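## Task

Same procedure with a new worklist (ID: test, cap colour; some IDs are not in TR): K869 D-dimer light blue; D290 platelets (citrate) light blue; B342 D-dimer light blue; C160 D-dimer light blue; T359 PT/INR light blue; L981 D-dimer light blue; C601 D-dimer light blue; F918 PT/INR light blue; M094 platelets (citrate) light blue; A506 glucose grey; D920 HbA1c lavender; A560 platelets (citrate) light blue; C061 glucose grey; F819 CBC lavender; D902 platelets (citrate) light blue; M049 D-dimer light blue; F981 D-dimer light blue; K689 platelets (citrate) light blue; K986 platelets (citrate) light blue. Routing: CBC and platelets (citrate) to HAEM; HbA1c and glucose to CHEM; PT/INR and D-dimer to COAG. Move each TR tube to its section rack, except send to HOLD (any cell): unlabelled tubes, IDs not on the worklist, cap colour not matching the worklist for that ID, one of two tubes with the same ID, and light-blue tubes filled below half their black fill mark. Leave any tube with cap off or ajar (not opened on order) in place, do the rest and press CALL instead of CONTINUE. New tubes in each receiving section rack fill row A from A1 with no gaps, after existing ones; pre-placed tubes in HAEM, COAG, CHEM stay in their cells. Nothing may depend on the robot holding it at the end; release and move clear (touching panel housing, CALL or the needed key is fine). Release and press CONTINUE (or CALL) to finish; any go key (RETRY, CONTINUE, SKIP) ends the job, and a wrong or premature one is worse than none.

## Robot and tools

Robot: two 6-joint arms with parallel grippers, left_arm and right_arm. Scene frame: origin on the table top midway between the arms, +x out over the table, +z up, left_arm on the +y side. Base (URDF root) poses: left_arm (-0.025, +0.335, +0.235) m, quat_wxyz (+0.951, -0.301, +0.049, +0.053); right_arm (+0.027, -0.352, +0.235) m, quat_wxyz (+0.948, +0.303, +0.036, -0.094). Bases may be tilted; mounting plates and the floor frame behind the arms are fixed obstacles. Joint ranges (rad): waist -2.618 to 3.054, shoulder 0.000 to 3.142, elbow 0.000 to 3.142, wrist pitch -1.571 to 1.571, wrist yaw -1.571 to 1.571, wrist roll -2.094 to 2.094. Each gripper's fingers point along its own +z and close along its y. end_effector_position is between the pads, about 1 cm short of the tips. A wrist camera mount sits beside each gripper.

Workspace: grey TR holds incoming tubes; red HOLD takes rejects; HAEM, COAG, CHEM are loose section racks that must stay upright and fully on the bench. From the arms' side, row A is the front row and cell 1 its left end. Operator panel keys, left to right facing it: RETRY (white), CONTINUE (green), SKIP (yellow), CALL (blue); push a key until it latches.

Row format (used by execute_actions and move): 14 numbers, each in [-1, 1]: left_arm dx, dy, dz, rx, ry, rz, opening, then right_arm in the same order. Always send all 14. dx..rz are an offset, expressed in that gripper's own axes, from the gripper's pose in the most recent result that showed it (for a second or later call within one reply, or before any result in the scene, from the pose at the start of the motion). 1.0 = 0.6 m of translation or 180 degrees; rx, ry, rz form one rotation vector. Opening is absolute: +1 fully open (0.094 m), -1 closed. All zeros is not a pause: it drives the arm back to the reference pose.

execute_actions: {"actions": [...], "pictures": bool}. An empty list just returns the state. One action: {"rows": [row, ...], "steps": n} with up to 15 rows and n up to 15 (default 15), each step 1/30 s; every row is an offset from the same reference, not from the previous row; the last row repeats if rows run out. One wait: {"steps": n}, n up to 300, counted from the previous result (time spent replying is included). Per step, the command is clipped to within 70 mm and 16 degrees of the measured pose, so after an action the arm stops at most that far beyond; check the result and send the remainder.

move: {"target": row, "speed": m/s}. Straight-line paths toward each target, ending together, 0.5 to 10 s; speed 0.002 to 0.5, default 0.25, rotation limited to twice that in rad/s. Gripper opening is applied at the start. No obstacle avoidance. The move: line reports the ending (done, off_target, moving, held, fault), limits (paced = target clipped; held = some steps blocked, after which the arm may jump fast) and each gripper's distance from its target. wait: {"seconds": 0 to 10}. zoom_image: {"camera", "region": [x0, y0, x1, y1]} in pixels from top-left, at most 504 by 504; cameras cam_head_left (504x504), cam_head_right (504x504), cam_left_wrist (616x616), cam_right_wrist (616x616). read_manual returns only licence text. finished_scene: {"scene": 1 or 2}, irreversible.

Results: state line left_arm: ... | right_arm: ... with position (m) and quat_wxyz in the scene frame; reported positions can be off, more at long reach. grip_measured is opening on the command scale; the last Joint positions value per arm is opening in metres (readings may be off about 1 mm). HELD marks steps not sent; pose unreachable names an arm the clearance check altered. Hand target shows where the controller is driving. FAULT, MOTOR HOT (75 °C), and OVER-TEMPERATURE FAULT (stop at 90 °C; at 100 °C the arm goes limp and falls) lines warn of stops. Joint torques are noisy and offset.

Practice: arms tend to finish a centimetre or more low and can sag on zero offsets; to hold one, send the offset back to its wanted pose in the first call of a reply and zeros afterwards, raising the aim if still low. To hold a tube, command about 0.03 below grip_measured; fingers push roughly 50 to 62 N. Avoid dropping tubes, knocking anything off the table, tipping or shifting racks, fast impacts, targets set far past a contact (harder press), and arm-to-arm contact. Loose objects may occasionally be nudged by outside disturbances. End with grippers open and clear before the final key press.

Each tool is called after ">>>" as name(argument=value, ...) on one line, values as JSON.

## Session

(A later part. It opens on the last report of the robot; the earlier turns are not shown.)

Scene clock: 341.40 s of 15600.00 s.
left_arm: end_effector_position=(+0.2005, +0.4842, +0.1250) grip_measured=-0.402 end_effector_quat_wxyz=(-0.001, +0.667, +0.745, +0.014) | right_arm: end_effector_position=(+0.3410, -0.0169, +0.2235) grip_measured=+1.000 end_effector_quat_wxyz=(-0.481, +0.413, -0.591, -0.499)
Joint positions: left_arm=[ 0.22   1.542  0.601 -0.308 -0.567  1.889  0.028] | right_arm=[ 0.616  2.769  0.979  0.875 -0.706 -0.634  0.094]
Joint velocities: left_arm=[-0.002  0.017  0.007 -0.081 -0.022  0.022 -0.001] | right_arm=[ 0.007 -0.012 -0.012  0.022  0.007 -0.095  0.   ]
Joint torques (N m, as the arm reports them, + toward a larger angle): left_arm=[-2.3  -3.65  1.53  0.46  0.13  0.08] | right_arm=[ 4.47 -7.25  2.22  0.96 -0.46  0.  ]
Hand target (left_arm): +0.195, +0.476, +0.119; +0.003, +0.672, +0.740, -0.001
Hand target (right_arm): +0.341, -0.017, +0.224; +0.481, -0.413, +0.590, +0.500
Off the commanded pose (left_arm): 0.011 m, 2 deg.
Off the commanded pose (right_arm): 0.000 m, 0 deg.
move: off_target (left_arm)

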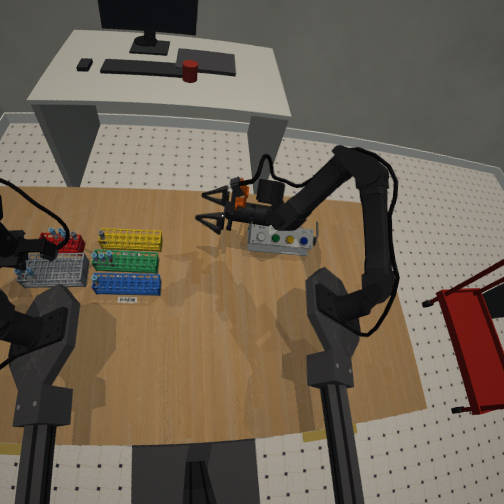

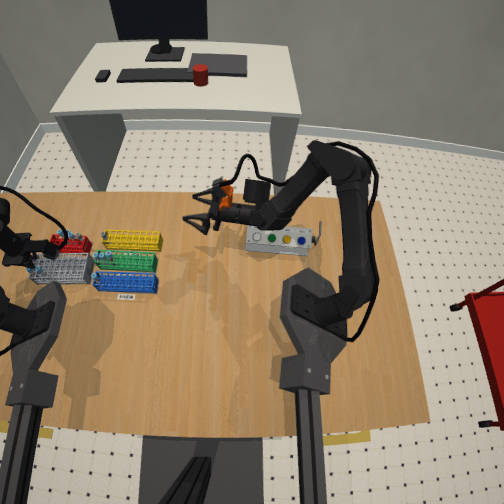

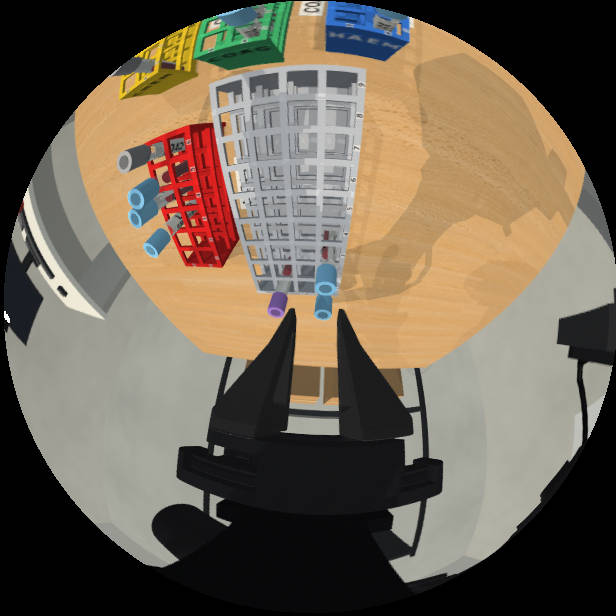

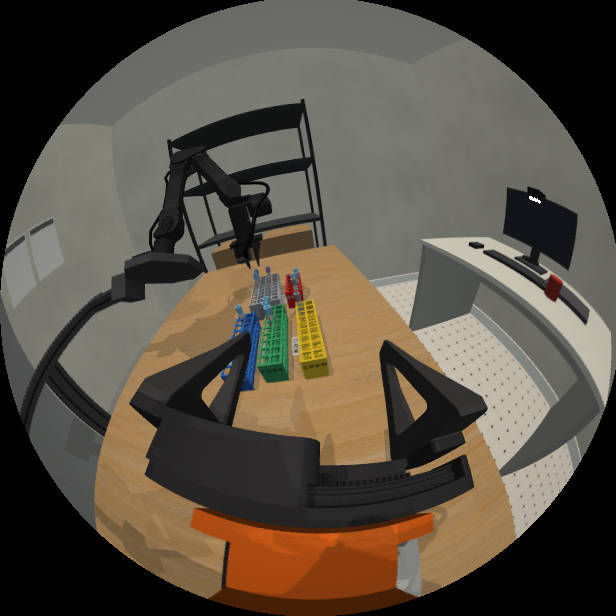

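>>> move(target=[-0.02,-0.026,0.075,0.01,-0.011,0.003,-0.3,0,0,0,0,0,0,1], speed=0.06)

>>> execute_actions(actions=[{"rows":[[0,0,0,0,0,0,-0.75,0,0,0,0,0,0,1]],"steps":12}], pictures=false)

>>> move(target=[0,0.012,-0.21,-0.004,-0.007,0.033,-0.75,0,0,0,0,0,0,1], speed=0.12)

>>> move(target=[-0.46,0.13,-0.035,0,0,-0.45,-0.75,0,0,0,0,0,0,1], speed=0.35)

>>> zoom_image(camera="cam_right_wrist", region=[220,240,300,320])

Scene clock: 349.70 s of 15600.00 s.
left_arm: end_effector_position=(+0.1933, +0.4808, +0.0850) grip_measured=-0.302 end_effector_quat_wxyz=(-0.004, +0.665, +0.747, +0.006) | right_arm: end_effector_position=(+0.3413, -0.0170, +0.2232) grip_measured=+1.000 end_effector_quat_wxyz=(-0.481, +0.412, -0.592, -0.498)
Joint positions: left_arm=[ 0.309  1.686  0.556 -0.087 -0.538  1.973  0.033] | right_arm=[ 0.616  2.769  0.979  0.875 -0.704 -0.634  0.094]
Joint velocities: left_arm=[-0.012 -0.007  0.007 -0.037  0.022 -0.007 -0.001] | right_arm=[ 0.012 -0.002  0.012 -0.022  0.022  0.007  0.   ]
Joint torques (N m, as the arm reports them, + toward a larger angle): left_arm=[-2.52 -3.95  0.66  0.41  0.14  0.09] | right_arm=[ 4.47 -7.33  2.34  0.95 -0.47  0.  ]
Hand target (left_arm): +0.186, +0.472, +0.080; +0.001, +0.670, +0.742, -0.010
Hand target (right_arm): +0.341, -0.017, +0.223; +0.481, -0.413, +0.591, +0.499
Off the commanded pose (left_arm): 0.012 m, 2 deg.
Off the commanded pose (right_arm): 0.000 m, 0 deg.
After step 90, 3.97 s passed at rest.
move: off_target (left_arm)

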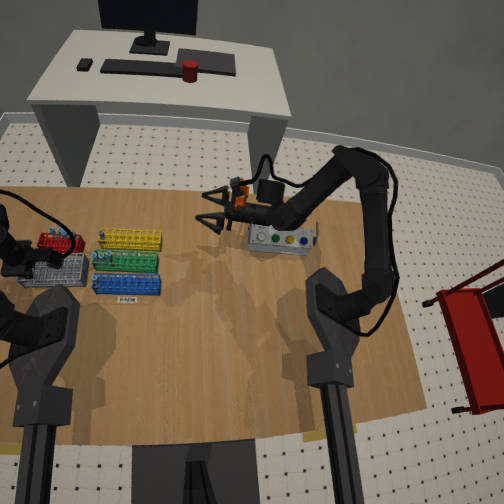

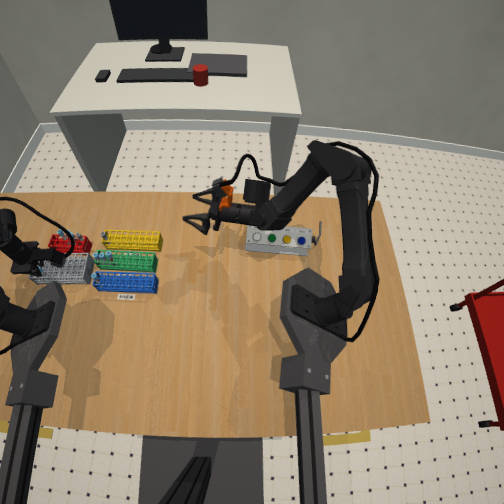

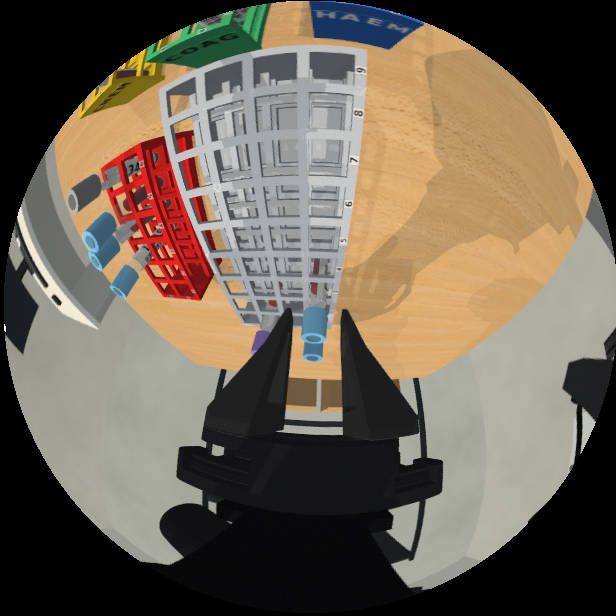

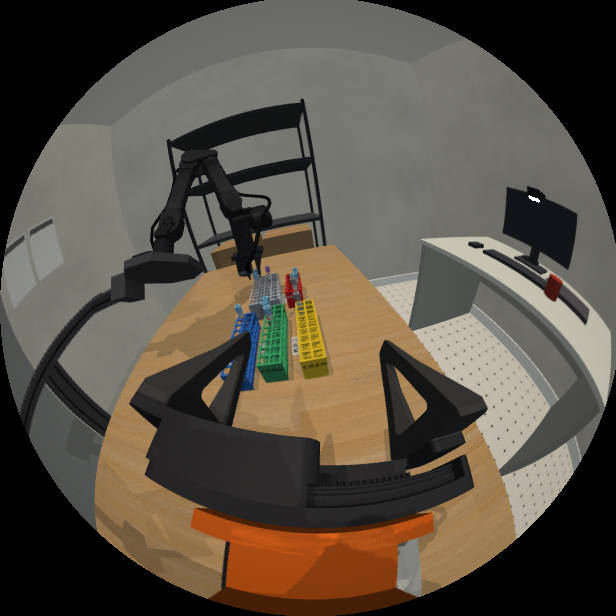

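Scene clock: 350.10 s of 15600.00 s.
left_arm: end_effector_position=(+0.1934, +0.4809, +0.0850) grip_measured=-0.716 end_effector_quat_wxyz=(-0.004, +0.665, +0.747, +0.006) | right_arm: end_effector_position=(+0.3415, -0.0170, +0.2229) grip_measured=+1.000 end_effector_quat_wxyz=(-0.481, +0.412, -0.593, -0.497)
Joint positions: left_arm=[ 0.309  1.686  0.556 -0.087 -0.538  1.973  0.013] | right_arm=[ 0.616  2.769  0.979  0.875 -0.702 -0.634  0.094]
Joint velocities: left_arm=[-0.007 -0.007 -0.012 -0.11  -0.022 -0.081 -0.   ] | right_arm=[ 0.002  0.007 -0.007 -0.022 -0.037 -0.022  0.   ]
Joint torques (N m, as the arm reports them, + toward a larger angle): left_arm=[-2.99 -5.35  1.47  0.32 -0.07  0.  ] | right_arm=[ 4.33 -7.36  2.34  0.94 -0.44  0.  ]
Hand target (left_arm): +0.193, +0.481, +0.085; -0.004, +0.665, +0.747, +0.006
Hand target (right_arm): +0.341, -0.017, +0.223; +0.481, -0.412, +0.592, +0.498
Off the commanded pose (left_arm): 0.000 m, 0 deg.
Off the commanded pose (right_arm): 0.000 m, 0 deg.
Steps of this call (steps 1 to 12: all 12 steps of this action). Readings (end_effector_position):
1: left_arm (+0.1934, +0.4809, +0.0850) | right_arm (+0.3413, -0.0170, +0.2231)
2: left_arm (+0.1934, +0.4809, +0.0850) | right_arm (+0.3413, -0.0170, +0.2231)
4: left_arm (+0.1934, +0.4809, +0.0850) | right_arm (+0.3414, -0.0170, +0.2230)
8: left_arm (+0.1934, +0.4809, +0.0850) | right_arm (+0.3415, -0.0170, +0.2229)
12: the state above

Scene clock: 352.03 s of 15600.00 s.
left_arm: end_effector_position=(+0.1971, +0.4790, +0.2022) grip_measured=-0.716 end_effector_quat_wxyz=(+0.002, +0.702, +0.712, -0.004) | right_arm: end_effector_position=(+0.3418, -0.0171, +0.2225) grip_measured=+1.000 end_effector_quat_wxyz=(-0.481, +0.412, -0.593, -0.496)
Joint positions: left_arm=[ 0.027  1.364  0.752 -0.794 -0.591  1.743  0.013] | right_arm=[ 0.616  2.769  0.979  0.875 -0.699 -0.634  0.094]
Joint velocities: left_arm=[-0.007  0.002  0.002  0.037 -0.066 -0.037  0.001] | right_arm=[ 0.017 -0.012 -0.022 -0.037 -0.022 -0.051  0.   ]
Joint torques (N m, as the arm reports them, + toward a larger angle): left_arm=[-4.1  -5.14  5.22 -0.03 -0.03 -0.04] | right_arm=[ 4.36 -7.24  2.31  0.95 -0.48 -0.02]
Hand target (left_arm): +0.202, +0.480, +0.211; +0.010, +0.703, +0.712, +0.004
Hand target (right_arm): +0.342, -0.017, +0.223; +0.481, -0.412, +0.593, +0.497
Off the commanded pose (left_arm): 0.009 m, 1 deg.
Off the commanded pose (right_arm): 0.000 m, 0 deg.
move: done

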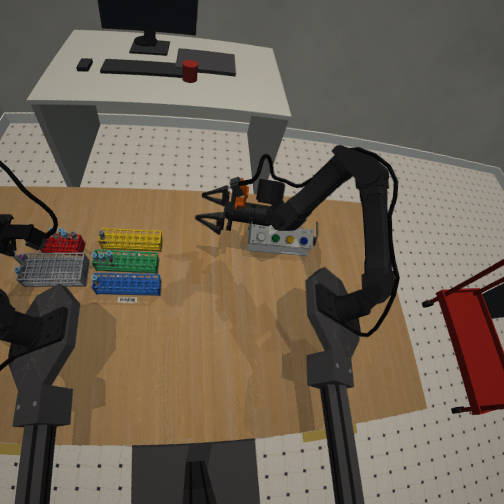

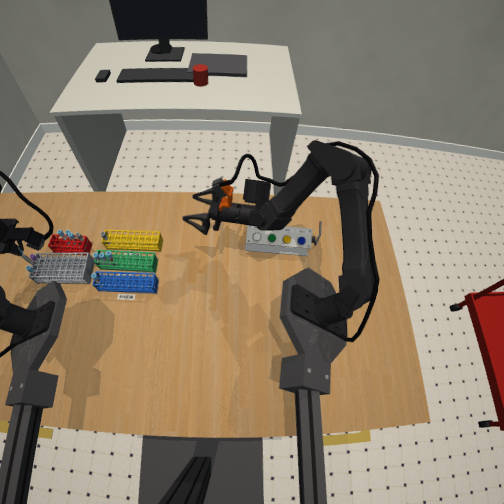

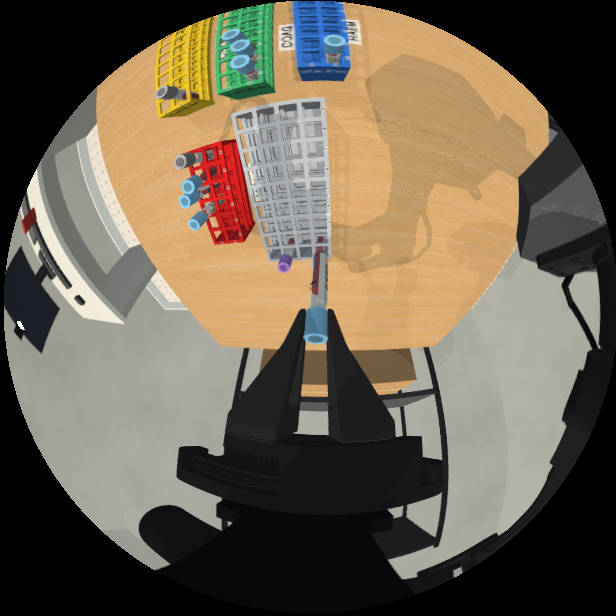

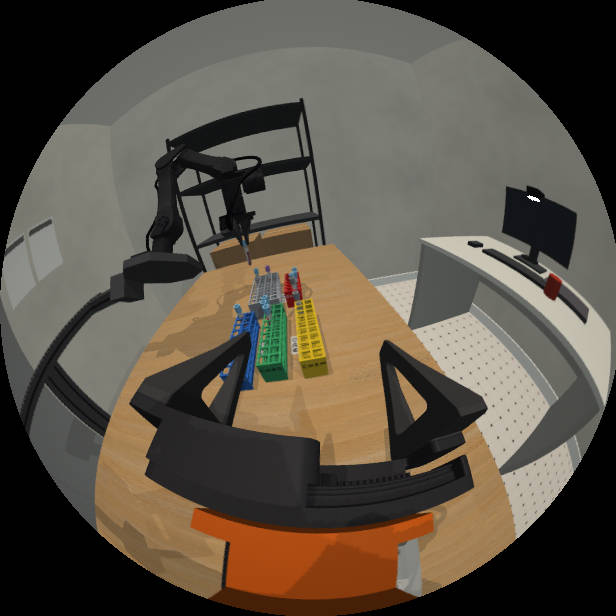

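Scene clock: 354.73 s of 15600.00 s.
left_arm: end_effector_position=(+0.2746, +0.2056, +0.2236) grip_measured=-0.716 end_effector_quat_wxyz=(+0.002, +0.066, +0.998, -0.009) | right_arm: end_effector_position=(+0.3421, -0.0171, +0.2222) grip_measured=+1.000 end_effector_quat_wxyz=(-0.481, +0.412, -0.594, -0.496)
Joint positions: left_arm=[-0.729  2.282  1.298 -0.907 -0.518 -0.57   0.013] | right_arm=[ 0.616  2.769  0.979  0.875 -0.697 -0.634  0.094]
Joint velocities: left_arm=[ 0.002 -0.007  0.027 -0.066 -0.022 -0.022 -0.   ] | right_arm=[-0.007  0.007 -0.012  0.022 -0.007 -0.037  0.   ]
Joint torques (N m, as the arm reports them, + toward a larger angle): left_arm=[-6.82 -6.11  6.06  0.18  0.04 -0.09] | right_arm=[ 4.26 -7.32  2.3   0.94 -0.47  0.  ]
Hand target (left_arm): +0.274, +0.199, +0.227; +0.002, +0.071, +0.997, -0.009
Hand target (right_arm): +0.342, -0.017, +0.223; +0.481, -0.412, +0.593, +0.496
Off the commanded pose (left_arm): 0.005 m, 1 deg.
Off the commanded pose (right_arm): 0.000 m, 0 deg.
move: done

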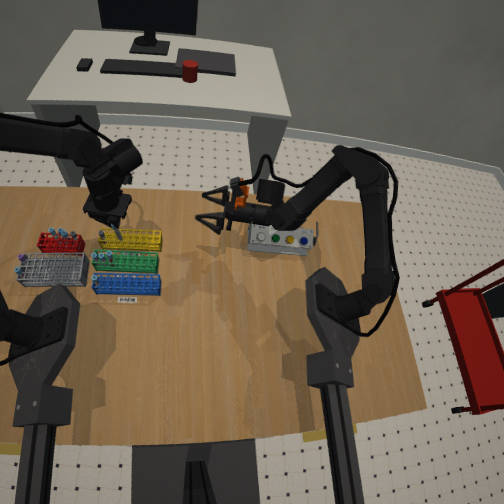

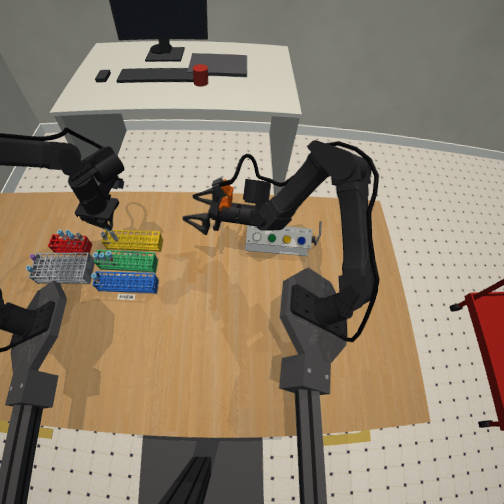

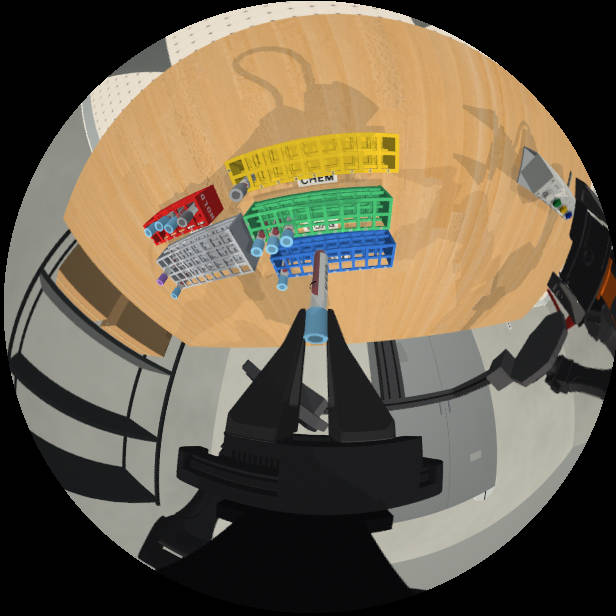

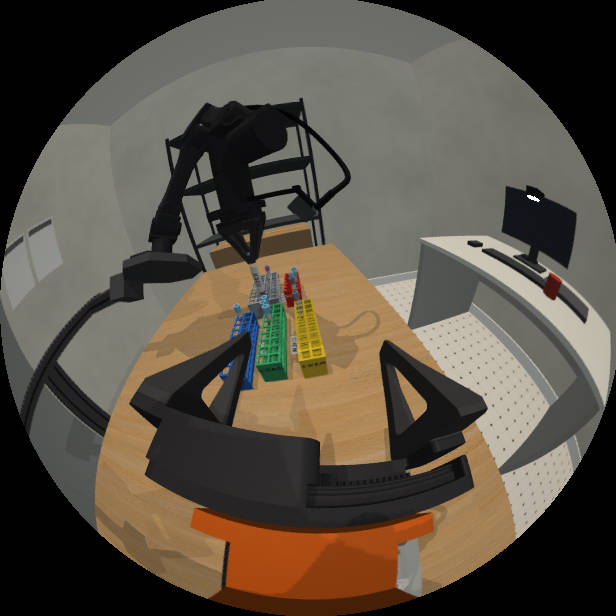

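Region (220, 240, 300, 320) of cam_right_wrist's 616x616 image, scaled by 6.300, with more detail than that image has.

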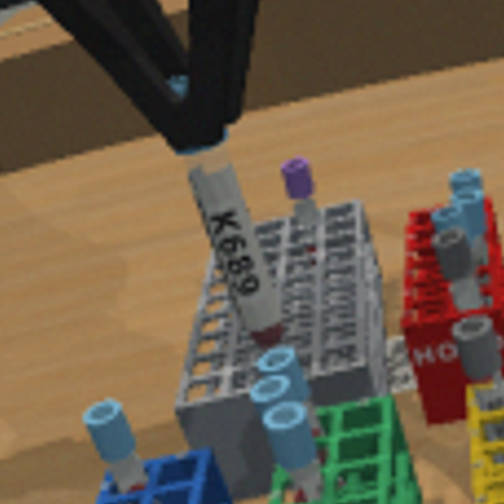

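>>> execute_actions(actions=[])

>>> move(target=[0.169,0.062,0,0,0,0.458,-0.75,0,0,0,0,0,0,1], speed=0.35)

Scene clock: 384.73 s of 15600.00 s.
left_arm: end_effector_position=(+0.2743, +0.2059, +0.2236) grip_measured=-0.716 end_effector_quat_wxyz=(+0.001, +0.065, +0.998, -0.009) | right_arm: end_effector_position=(+0.3421, -0.0171, +0.2222) grip_measured=+1.000 end_effector_quat_wxyz=(-0.481, +0.412, -0.594, -0.496)
Joint positions: left_arm=[-0.729  2.282  1.298 -0.909 -0.518 -0.573  0.013] | right_arm=[ 0.616  2.769  0.979  0.875 -0.697 -0.634  0.094]
Joint velocities: left_arm=[ 0.002  0.012 -0.027  0.022  0.037 -0.007 -0.001] | right_arm=[0.002 0.002 0.007 0.022 0.037 0.022 0.   ]
Joint torques (N m, as the arm reports them, + toward a larger angle): left_arm=[-6.74 -6.18  5.94  0.12  0.02 -0.08] | right_arm=[ 4.35 -7.27  2.38  0.96 -0.46 -0.01]
Hand target (left_arm): +0.274, +0.199, +0.227; +0.002, +0.071, +0.997, -0.009
Hand target (right_arm): +0.342, -0.017, +0.223; +0.481, -0.412, +0.593, +0.496
Off the commanded pose (left_arm): 0.006 m, 1 deg.
Off the commanded pose (right_arm): 0.000 m, 0 deg.
Steps of this call (steps 1 to 90: nothing new was sent; then 27.00 s passed at rest). Readings (end_effector_position):
1: left_arm (+0.2745, +0.2057, +0.2236) | right_arm (+0.3421, -0.0171, +0.2222)
2: left_arm (+0.2744, +0.2057, +0.2236) | right_arm (+0.3421, -0.0171, +0.2222)
4: left_arm (+0.2743, +0.2058, +0.2236) | right_arm (+0.3421, -0.0171, +0.2222)
8: left_arm (+0.2743, +0.2059, +0.2236) | right_arm (+0.3421, -0.0171, +0.2222)
90: the state above

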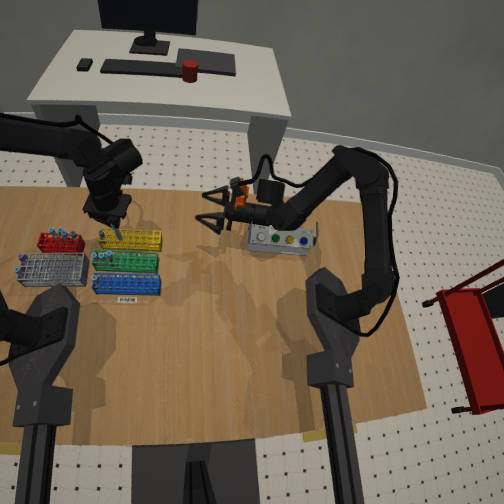

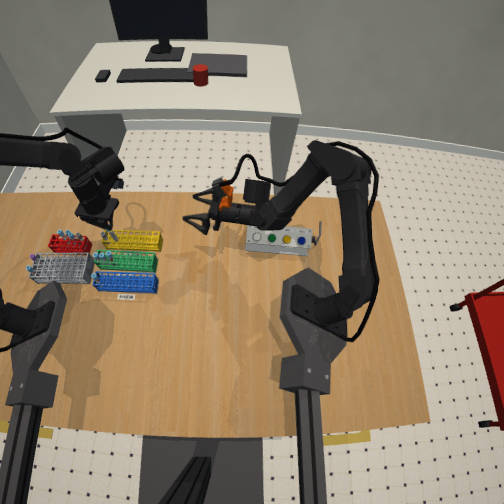

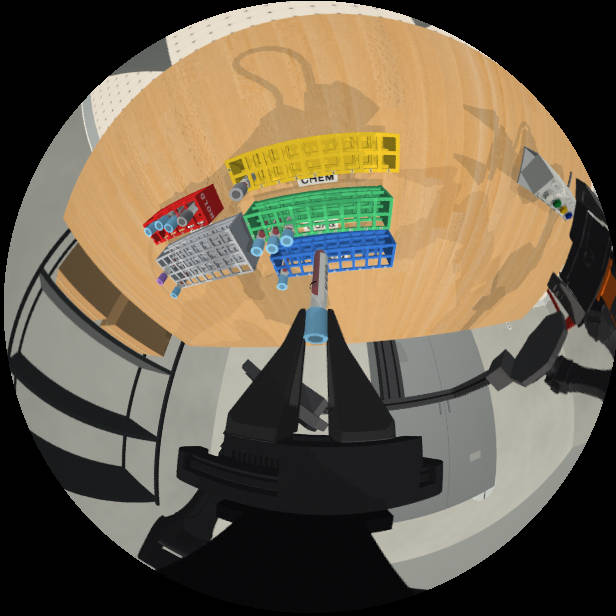

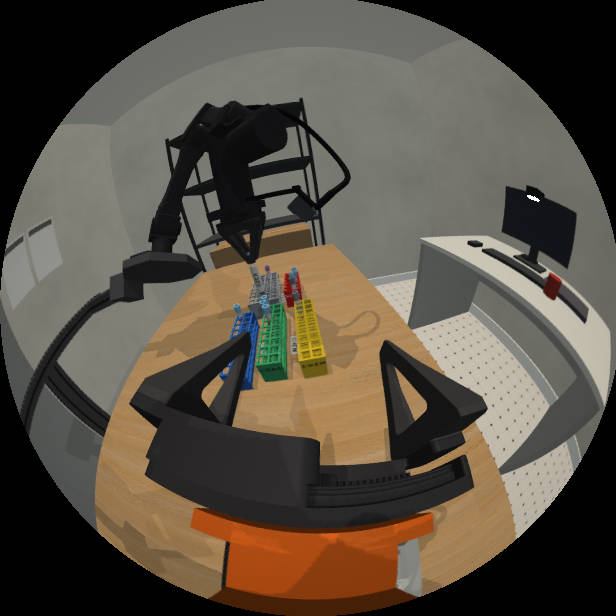

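Scene clock: 387.40 s of 15600.00 s.
left_arm: end_effector_position=(+0.1811, +0.2630, +0.2200) grip_measured=-0.716 end_effector_quat_wxyz=(-0.010, +0.704, +0.710, +0.000) | right_arm: end_effector_position=(+0.3424, -0.0172, +0.2219) grip_measured=+1.000 end_effector_quat_wxyz=(-0.481, +0.412, -0.595, -0.495)
Joint positions: left_arm=[-0.79   1.967  0.845 -0.841 -0.51   0.774  0.013] | right_arm=[ 0.616  2.769  0.979  0.875 -0.694 -0.634  0.094]
Joint velocities: left_arm=[ 0.007  0.022 -0.002  0.051 -0.007  0.066 -0.   ] | right_arm=[-0.007 -0.012 -0.007 -0.081 -0.037 -0.022  0.   ]
Joint torques (N m, as the arm reports them, + toward a larger angle): left_arm=[-4.91 -6.36  3.14  0.47  0.15  0.06] | right_arm=[ 4.32 -7.29  2.31  0.96 -0.46 -0.01]
Hand target (left_arm): +0.180, +0.258, +0.224; +0.007, +0.707, +0.707, -0.006
Hand target (right_arm): +0.342, -0.017, +0.222; +0.481, -0.412, +0.594, +0.495
Off the commanded pose (left_arm): 0.008 m, 2 deg.
Off the commanded pose (right_arm): 0.000 m, 0 deg.
move: done

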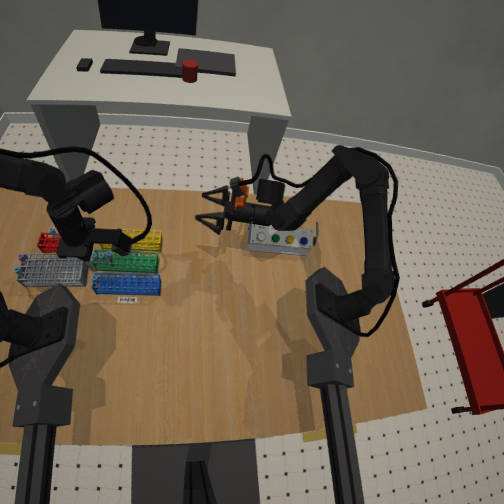

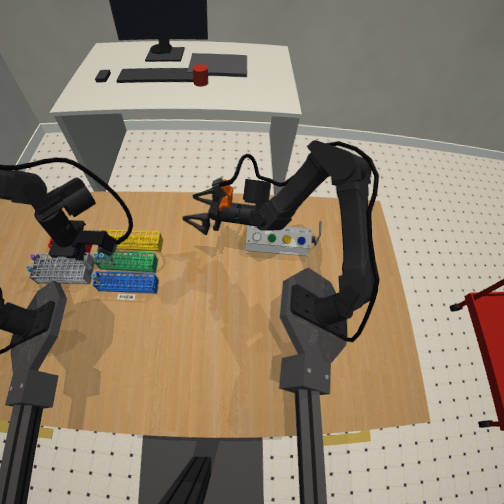

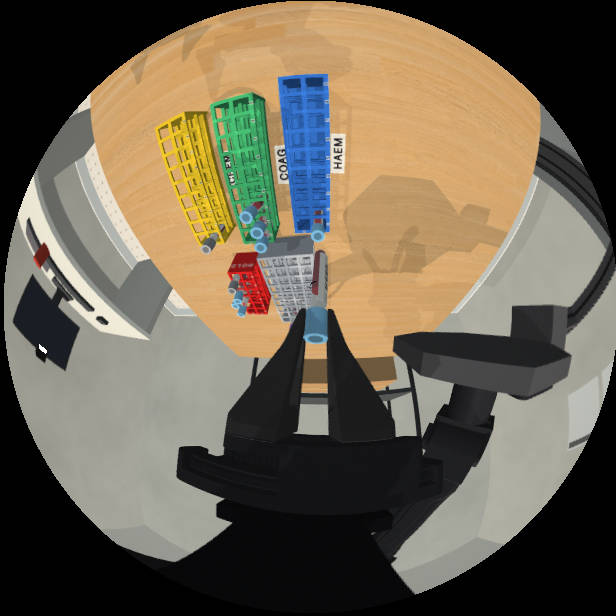

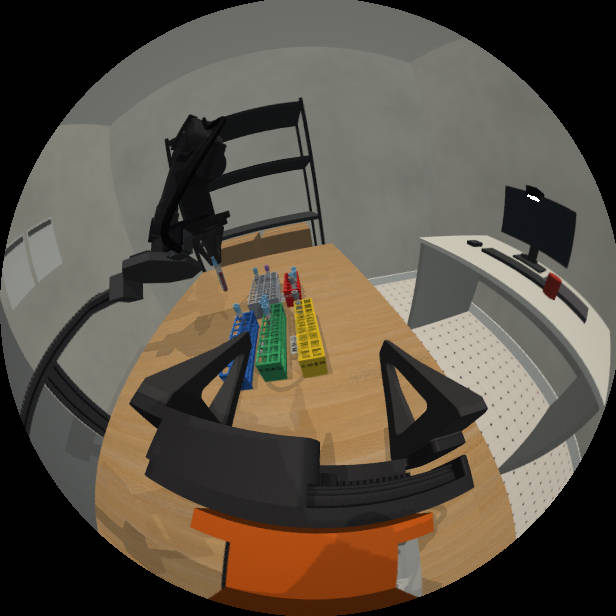

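>>> move(target=[-0.015,-0.011,0.14,-0.004,-0.004,0.003,-0.75,0,0,0,0,0,0,1], speed=0.1)

>>> zoom_image(camera="cam_left_wrist", region=[250,200,390,340])

Scene clock: 391.33 s of 15600.00 s.
left_arm: end_effector_position=(+0.1775, +0.2541, +0.1414) grip_measured=-0.716 end_effector_quat_wxyz=(+0.005, +0.704, +0.710, +0.002) | right_arm: end_effector_position=(+0.3427, -0.0173, +0.2216) grip_measured=+1.000 end_effector_quat_wxyz=(-0.481, +0.412, -0.596, -0.494)
Joint positions: left_arm=[-0.658  2.149  0.683 -0.389 -0.555  0.936  0.013] | right_arm=[ 0.616  2.769  0.979  0.875 -0.692 -0.634  0.094]
Joint velocities: left_arm=[ 0.012 -0.012 -0.002  0.095 -0.007 -0.022 -0.   ] | right_arm=[-0.007  0.002 -0.002 -0.066 -0.007  0.037  0.   ]
Joint torques (N m, as the arm reports them, + toward a larger angle): left_arm=[-3.49 -4.23  1.65  0.46 -0.05  0.06] | right_arm=[ 4.39 -7.37  2.28  0.97 -0.46 -0.01]
Hand target (left_arm): +0.172, +0.256, +0.136; -0.002, +0.707, +0.707, +0.001
Hand target (right_arm): +0.342, -0.017, +0.222; +0.481, -0.412, +0.595, +0.495
Off the commanded pose (left_arm): 0.007 m, 1 deg.
Off the commanded pose (right_arm): 0.000 m, 0 deg.
move: done

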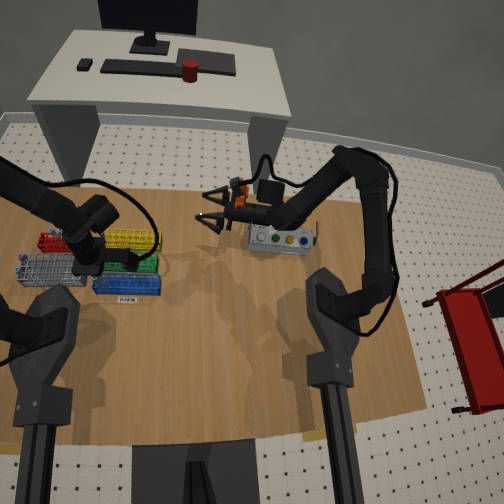

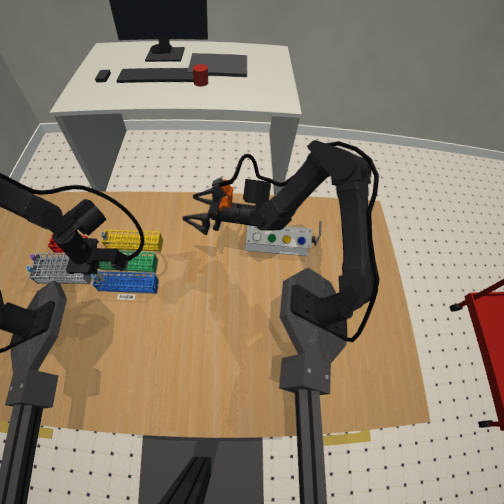

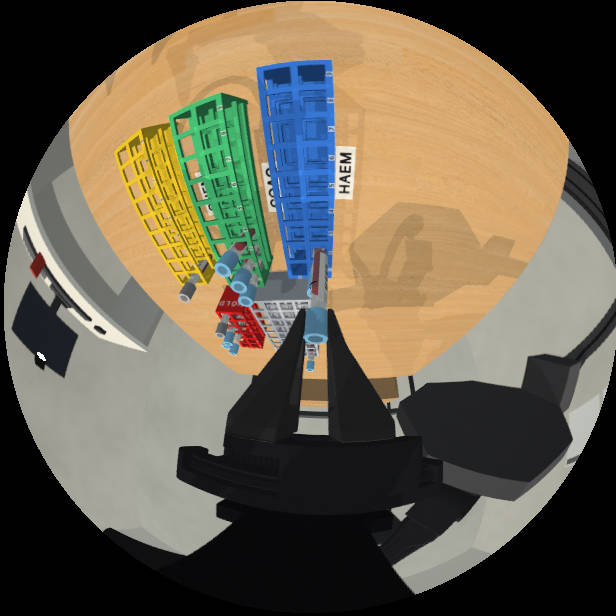

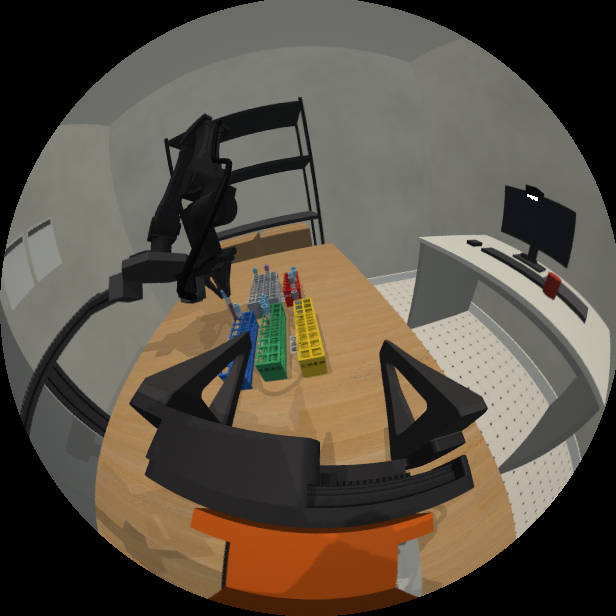

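Region (250, 200, 390, 340) of cam_left_wrist's 616x616 image, scaled by 3.600, with more detail than that image has.

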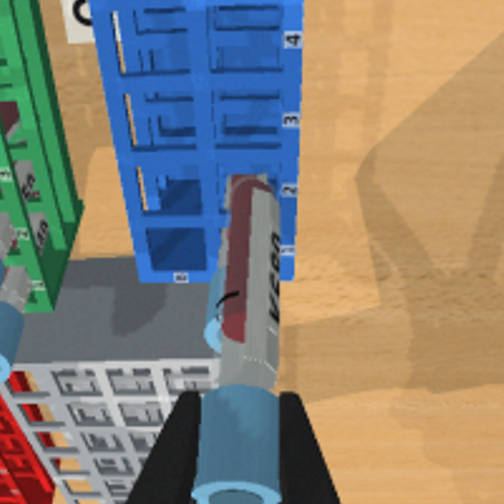

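>>> execute_actions(actions=[{"rows":[[0.004,-0.007,0.02,0.003,0.002,0.003,-0.75,0,0,0,0,0,0,1],[0.004,-0.007,0.028,0.003,0.002,0.003,-0.75,0,0,0,0,0,0,1],[0.004,-0.007,0.036,0.003,0.002,0.003,-0.75,0,0,0,0,0,0,1],[0.004,-0.007,0.045,0.003,0.002,0.003,-0.75,0,0,0,0,0,0,1]]}])

>>> zoom_image(camera="cam_left_wrist", region=[250,200,390,340])

Scene clock: 396.20 s of 15600.00 s.
left_arm: end_effector_position=(+0.1779, +0.2559, +0.1196) grip_measured=-0.716 end_effector_quat_wxyz=(+0.002, +0.705, +0.710, +0.002) | right_arm: end_effector_position=(+0.3430, -0.0173, +0.2213) grip_measured=+1.000 end_effector_quat_wxyz=(-0.481, +0.412, -0.597, -0.493)
Joint positions: left_arm=[-0.602  2.216  0.663 -0.274 -0.572  0.998  0.013] | right_arm=[ 0.616  2.769  0.979  0.875 -0.689 -0.634  0.094]
Joint velocities: left_arm=[-0.007  0.002 -0.007  0.051  0.037  0.051  0.001] | right_arm=[ 0.007  0.007 -0.012 -0.007  0.007 -0.022  0.   ]
Joint torques (N m, as the arm reports them, + toward a larger angle): left_arm=[-3.84 -4.38  1.34  0.42 -0.02  0.04] | right_arm=[ 4.47 -7.34  2.35  0.97 -0.46 -0.01]
Hand target (left_arm): +0.173, +0.257, +0.114; -0.002, +0.708, +0.707, +0.001
Hand target (right_arm): +0.343, -0.017, +0.222; +0.481, -0.412, +0.596, +0.494
Off the commanded pose (left_arm): 0.007 m, 1 deg.
Off the commanded pose (right_arm): 0.000 m, 0 deg.
Steps of this call (steps 1 to 90: nothing new was sent; then 1.37 s passed at rest; steps 91 to 105: all 15 steps of this action). Readings (end_effector_position):
91: left_arm (+0.1781, +0.2538, +0.1409) | right_arm (+0.3427, -0.0173, +0.2215)
92: left_arm (+0.1789, +0.2537, +0.1393) | right_arm (+0.3428, -0.0173, +0.2215)
94: left_arm (+0.1794, +0.2544, +0.1329) | right_arm (+0.3429, -0.0173, +0.2214)
98: left_arm (+0.1760, +0.2578, +0.1220) | right_arm (+0.3429, -0.0173, +0.2213)
105: the state above

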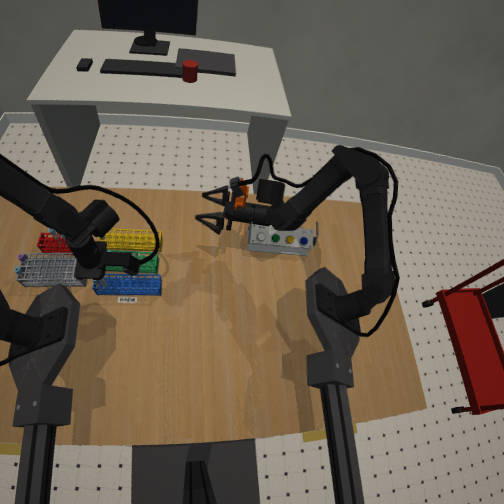

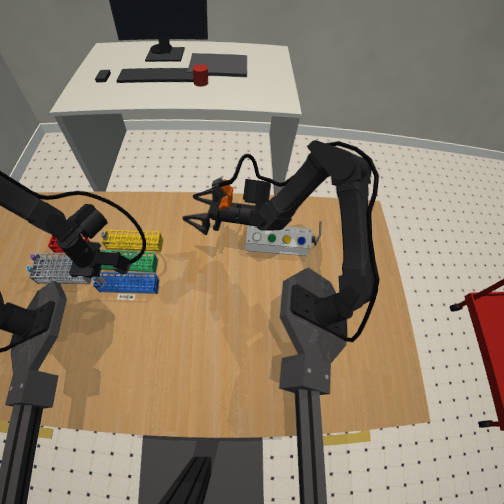

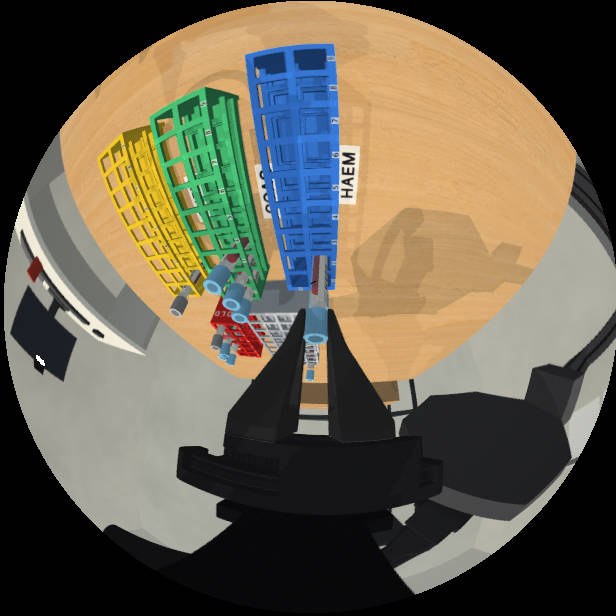

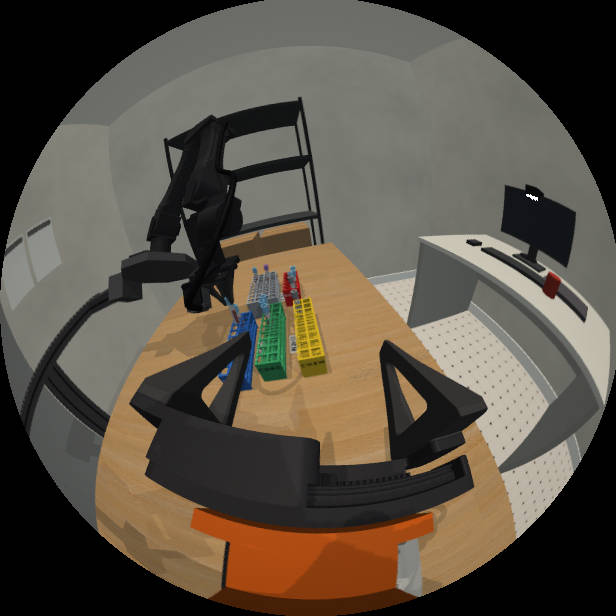

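Region (250, 200, 390, 340) of cam_left_wrist's 616x616 image, scaled by 3.600, with more detail than that image has.

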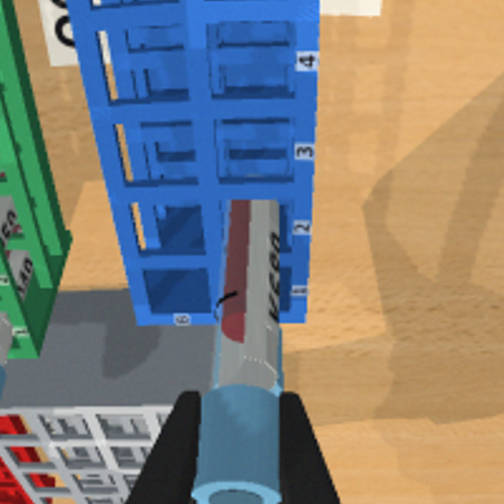

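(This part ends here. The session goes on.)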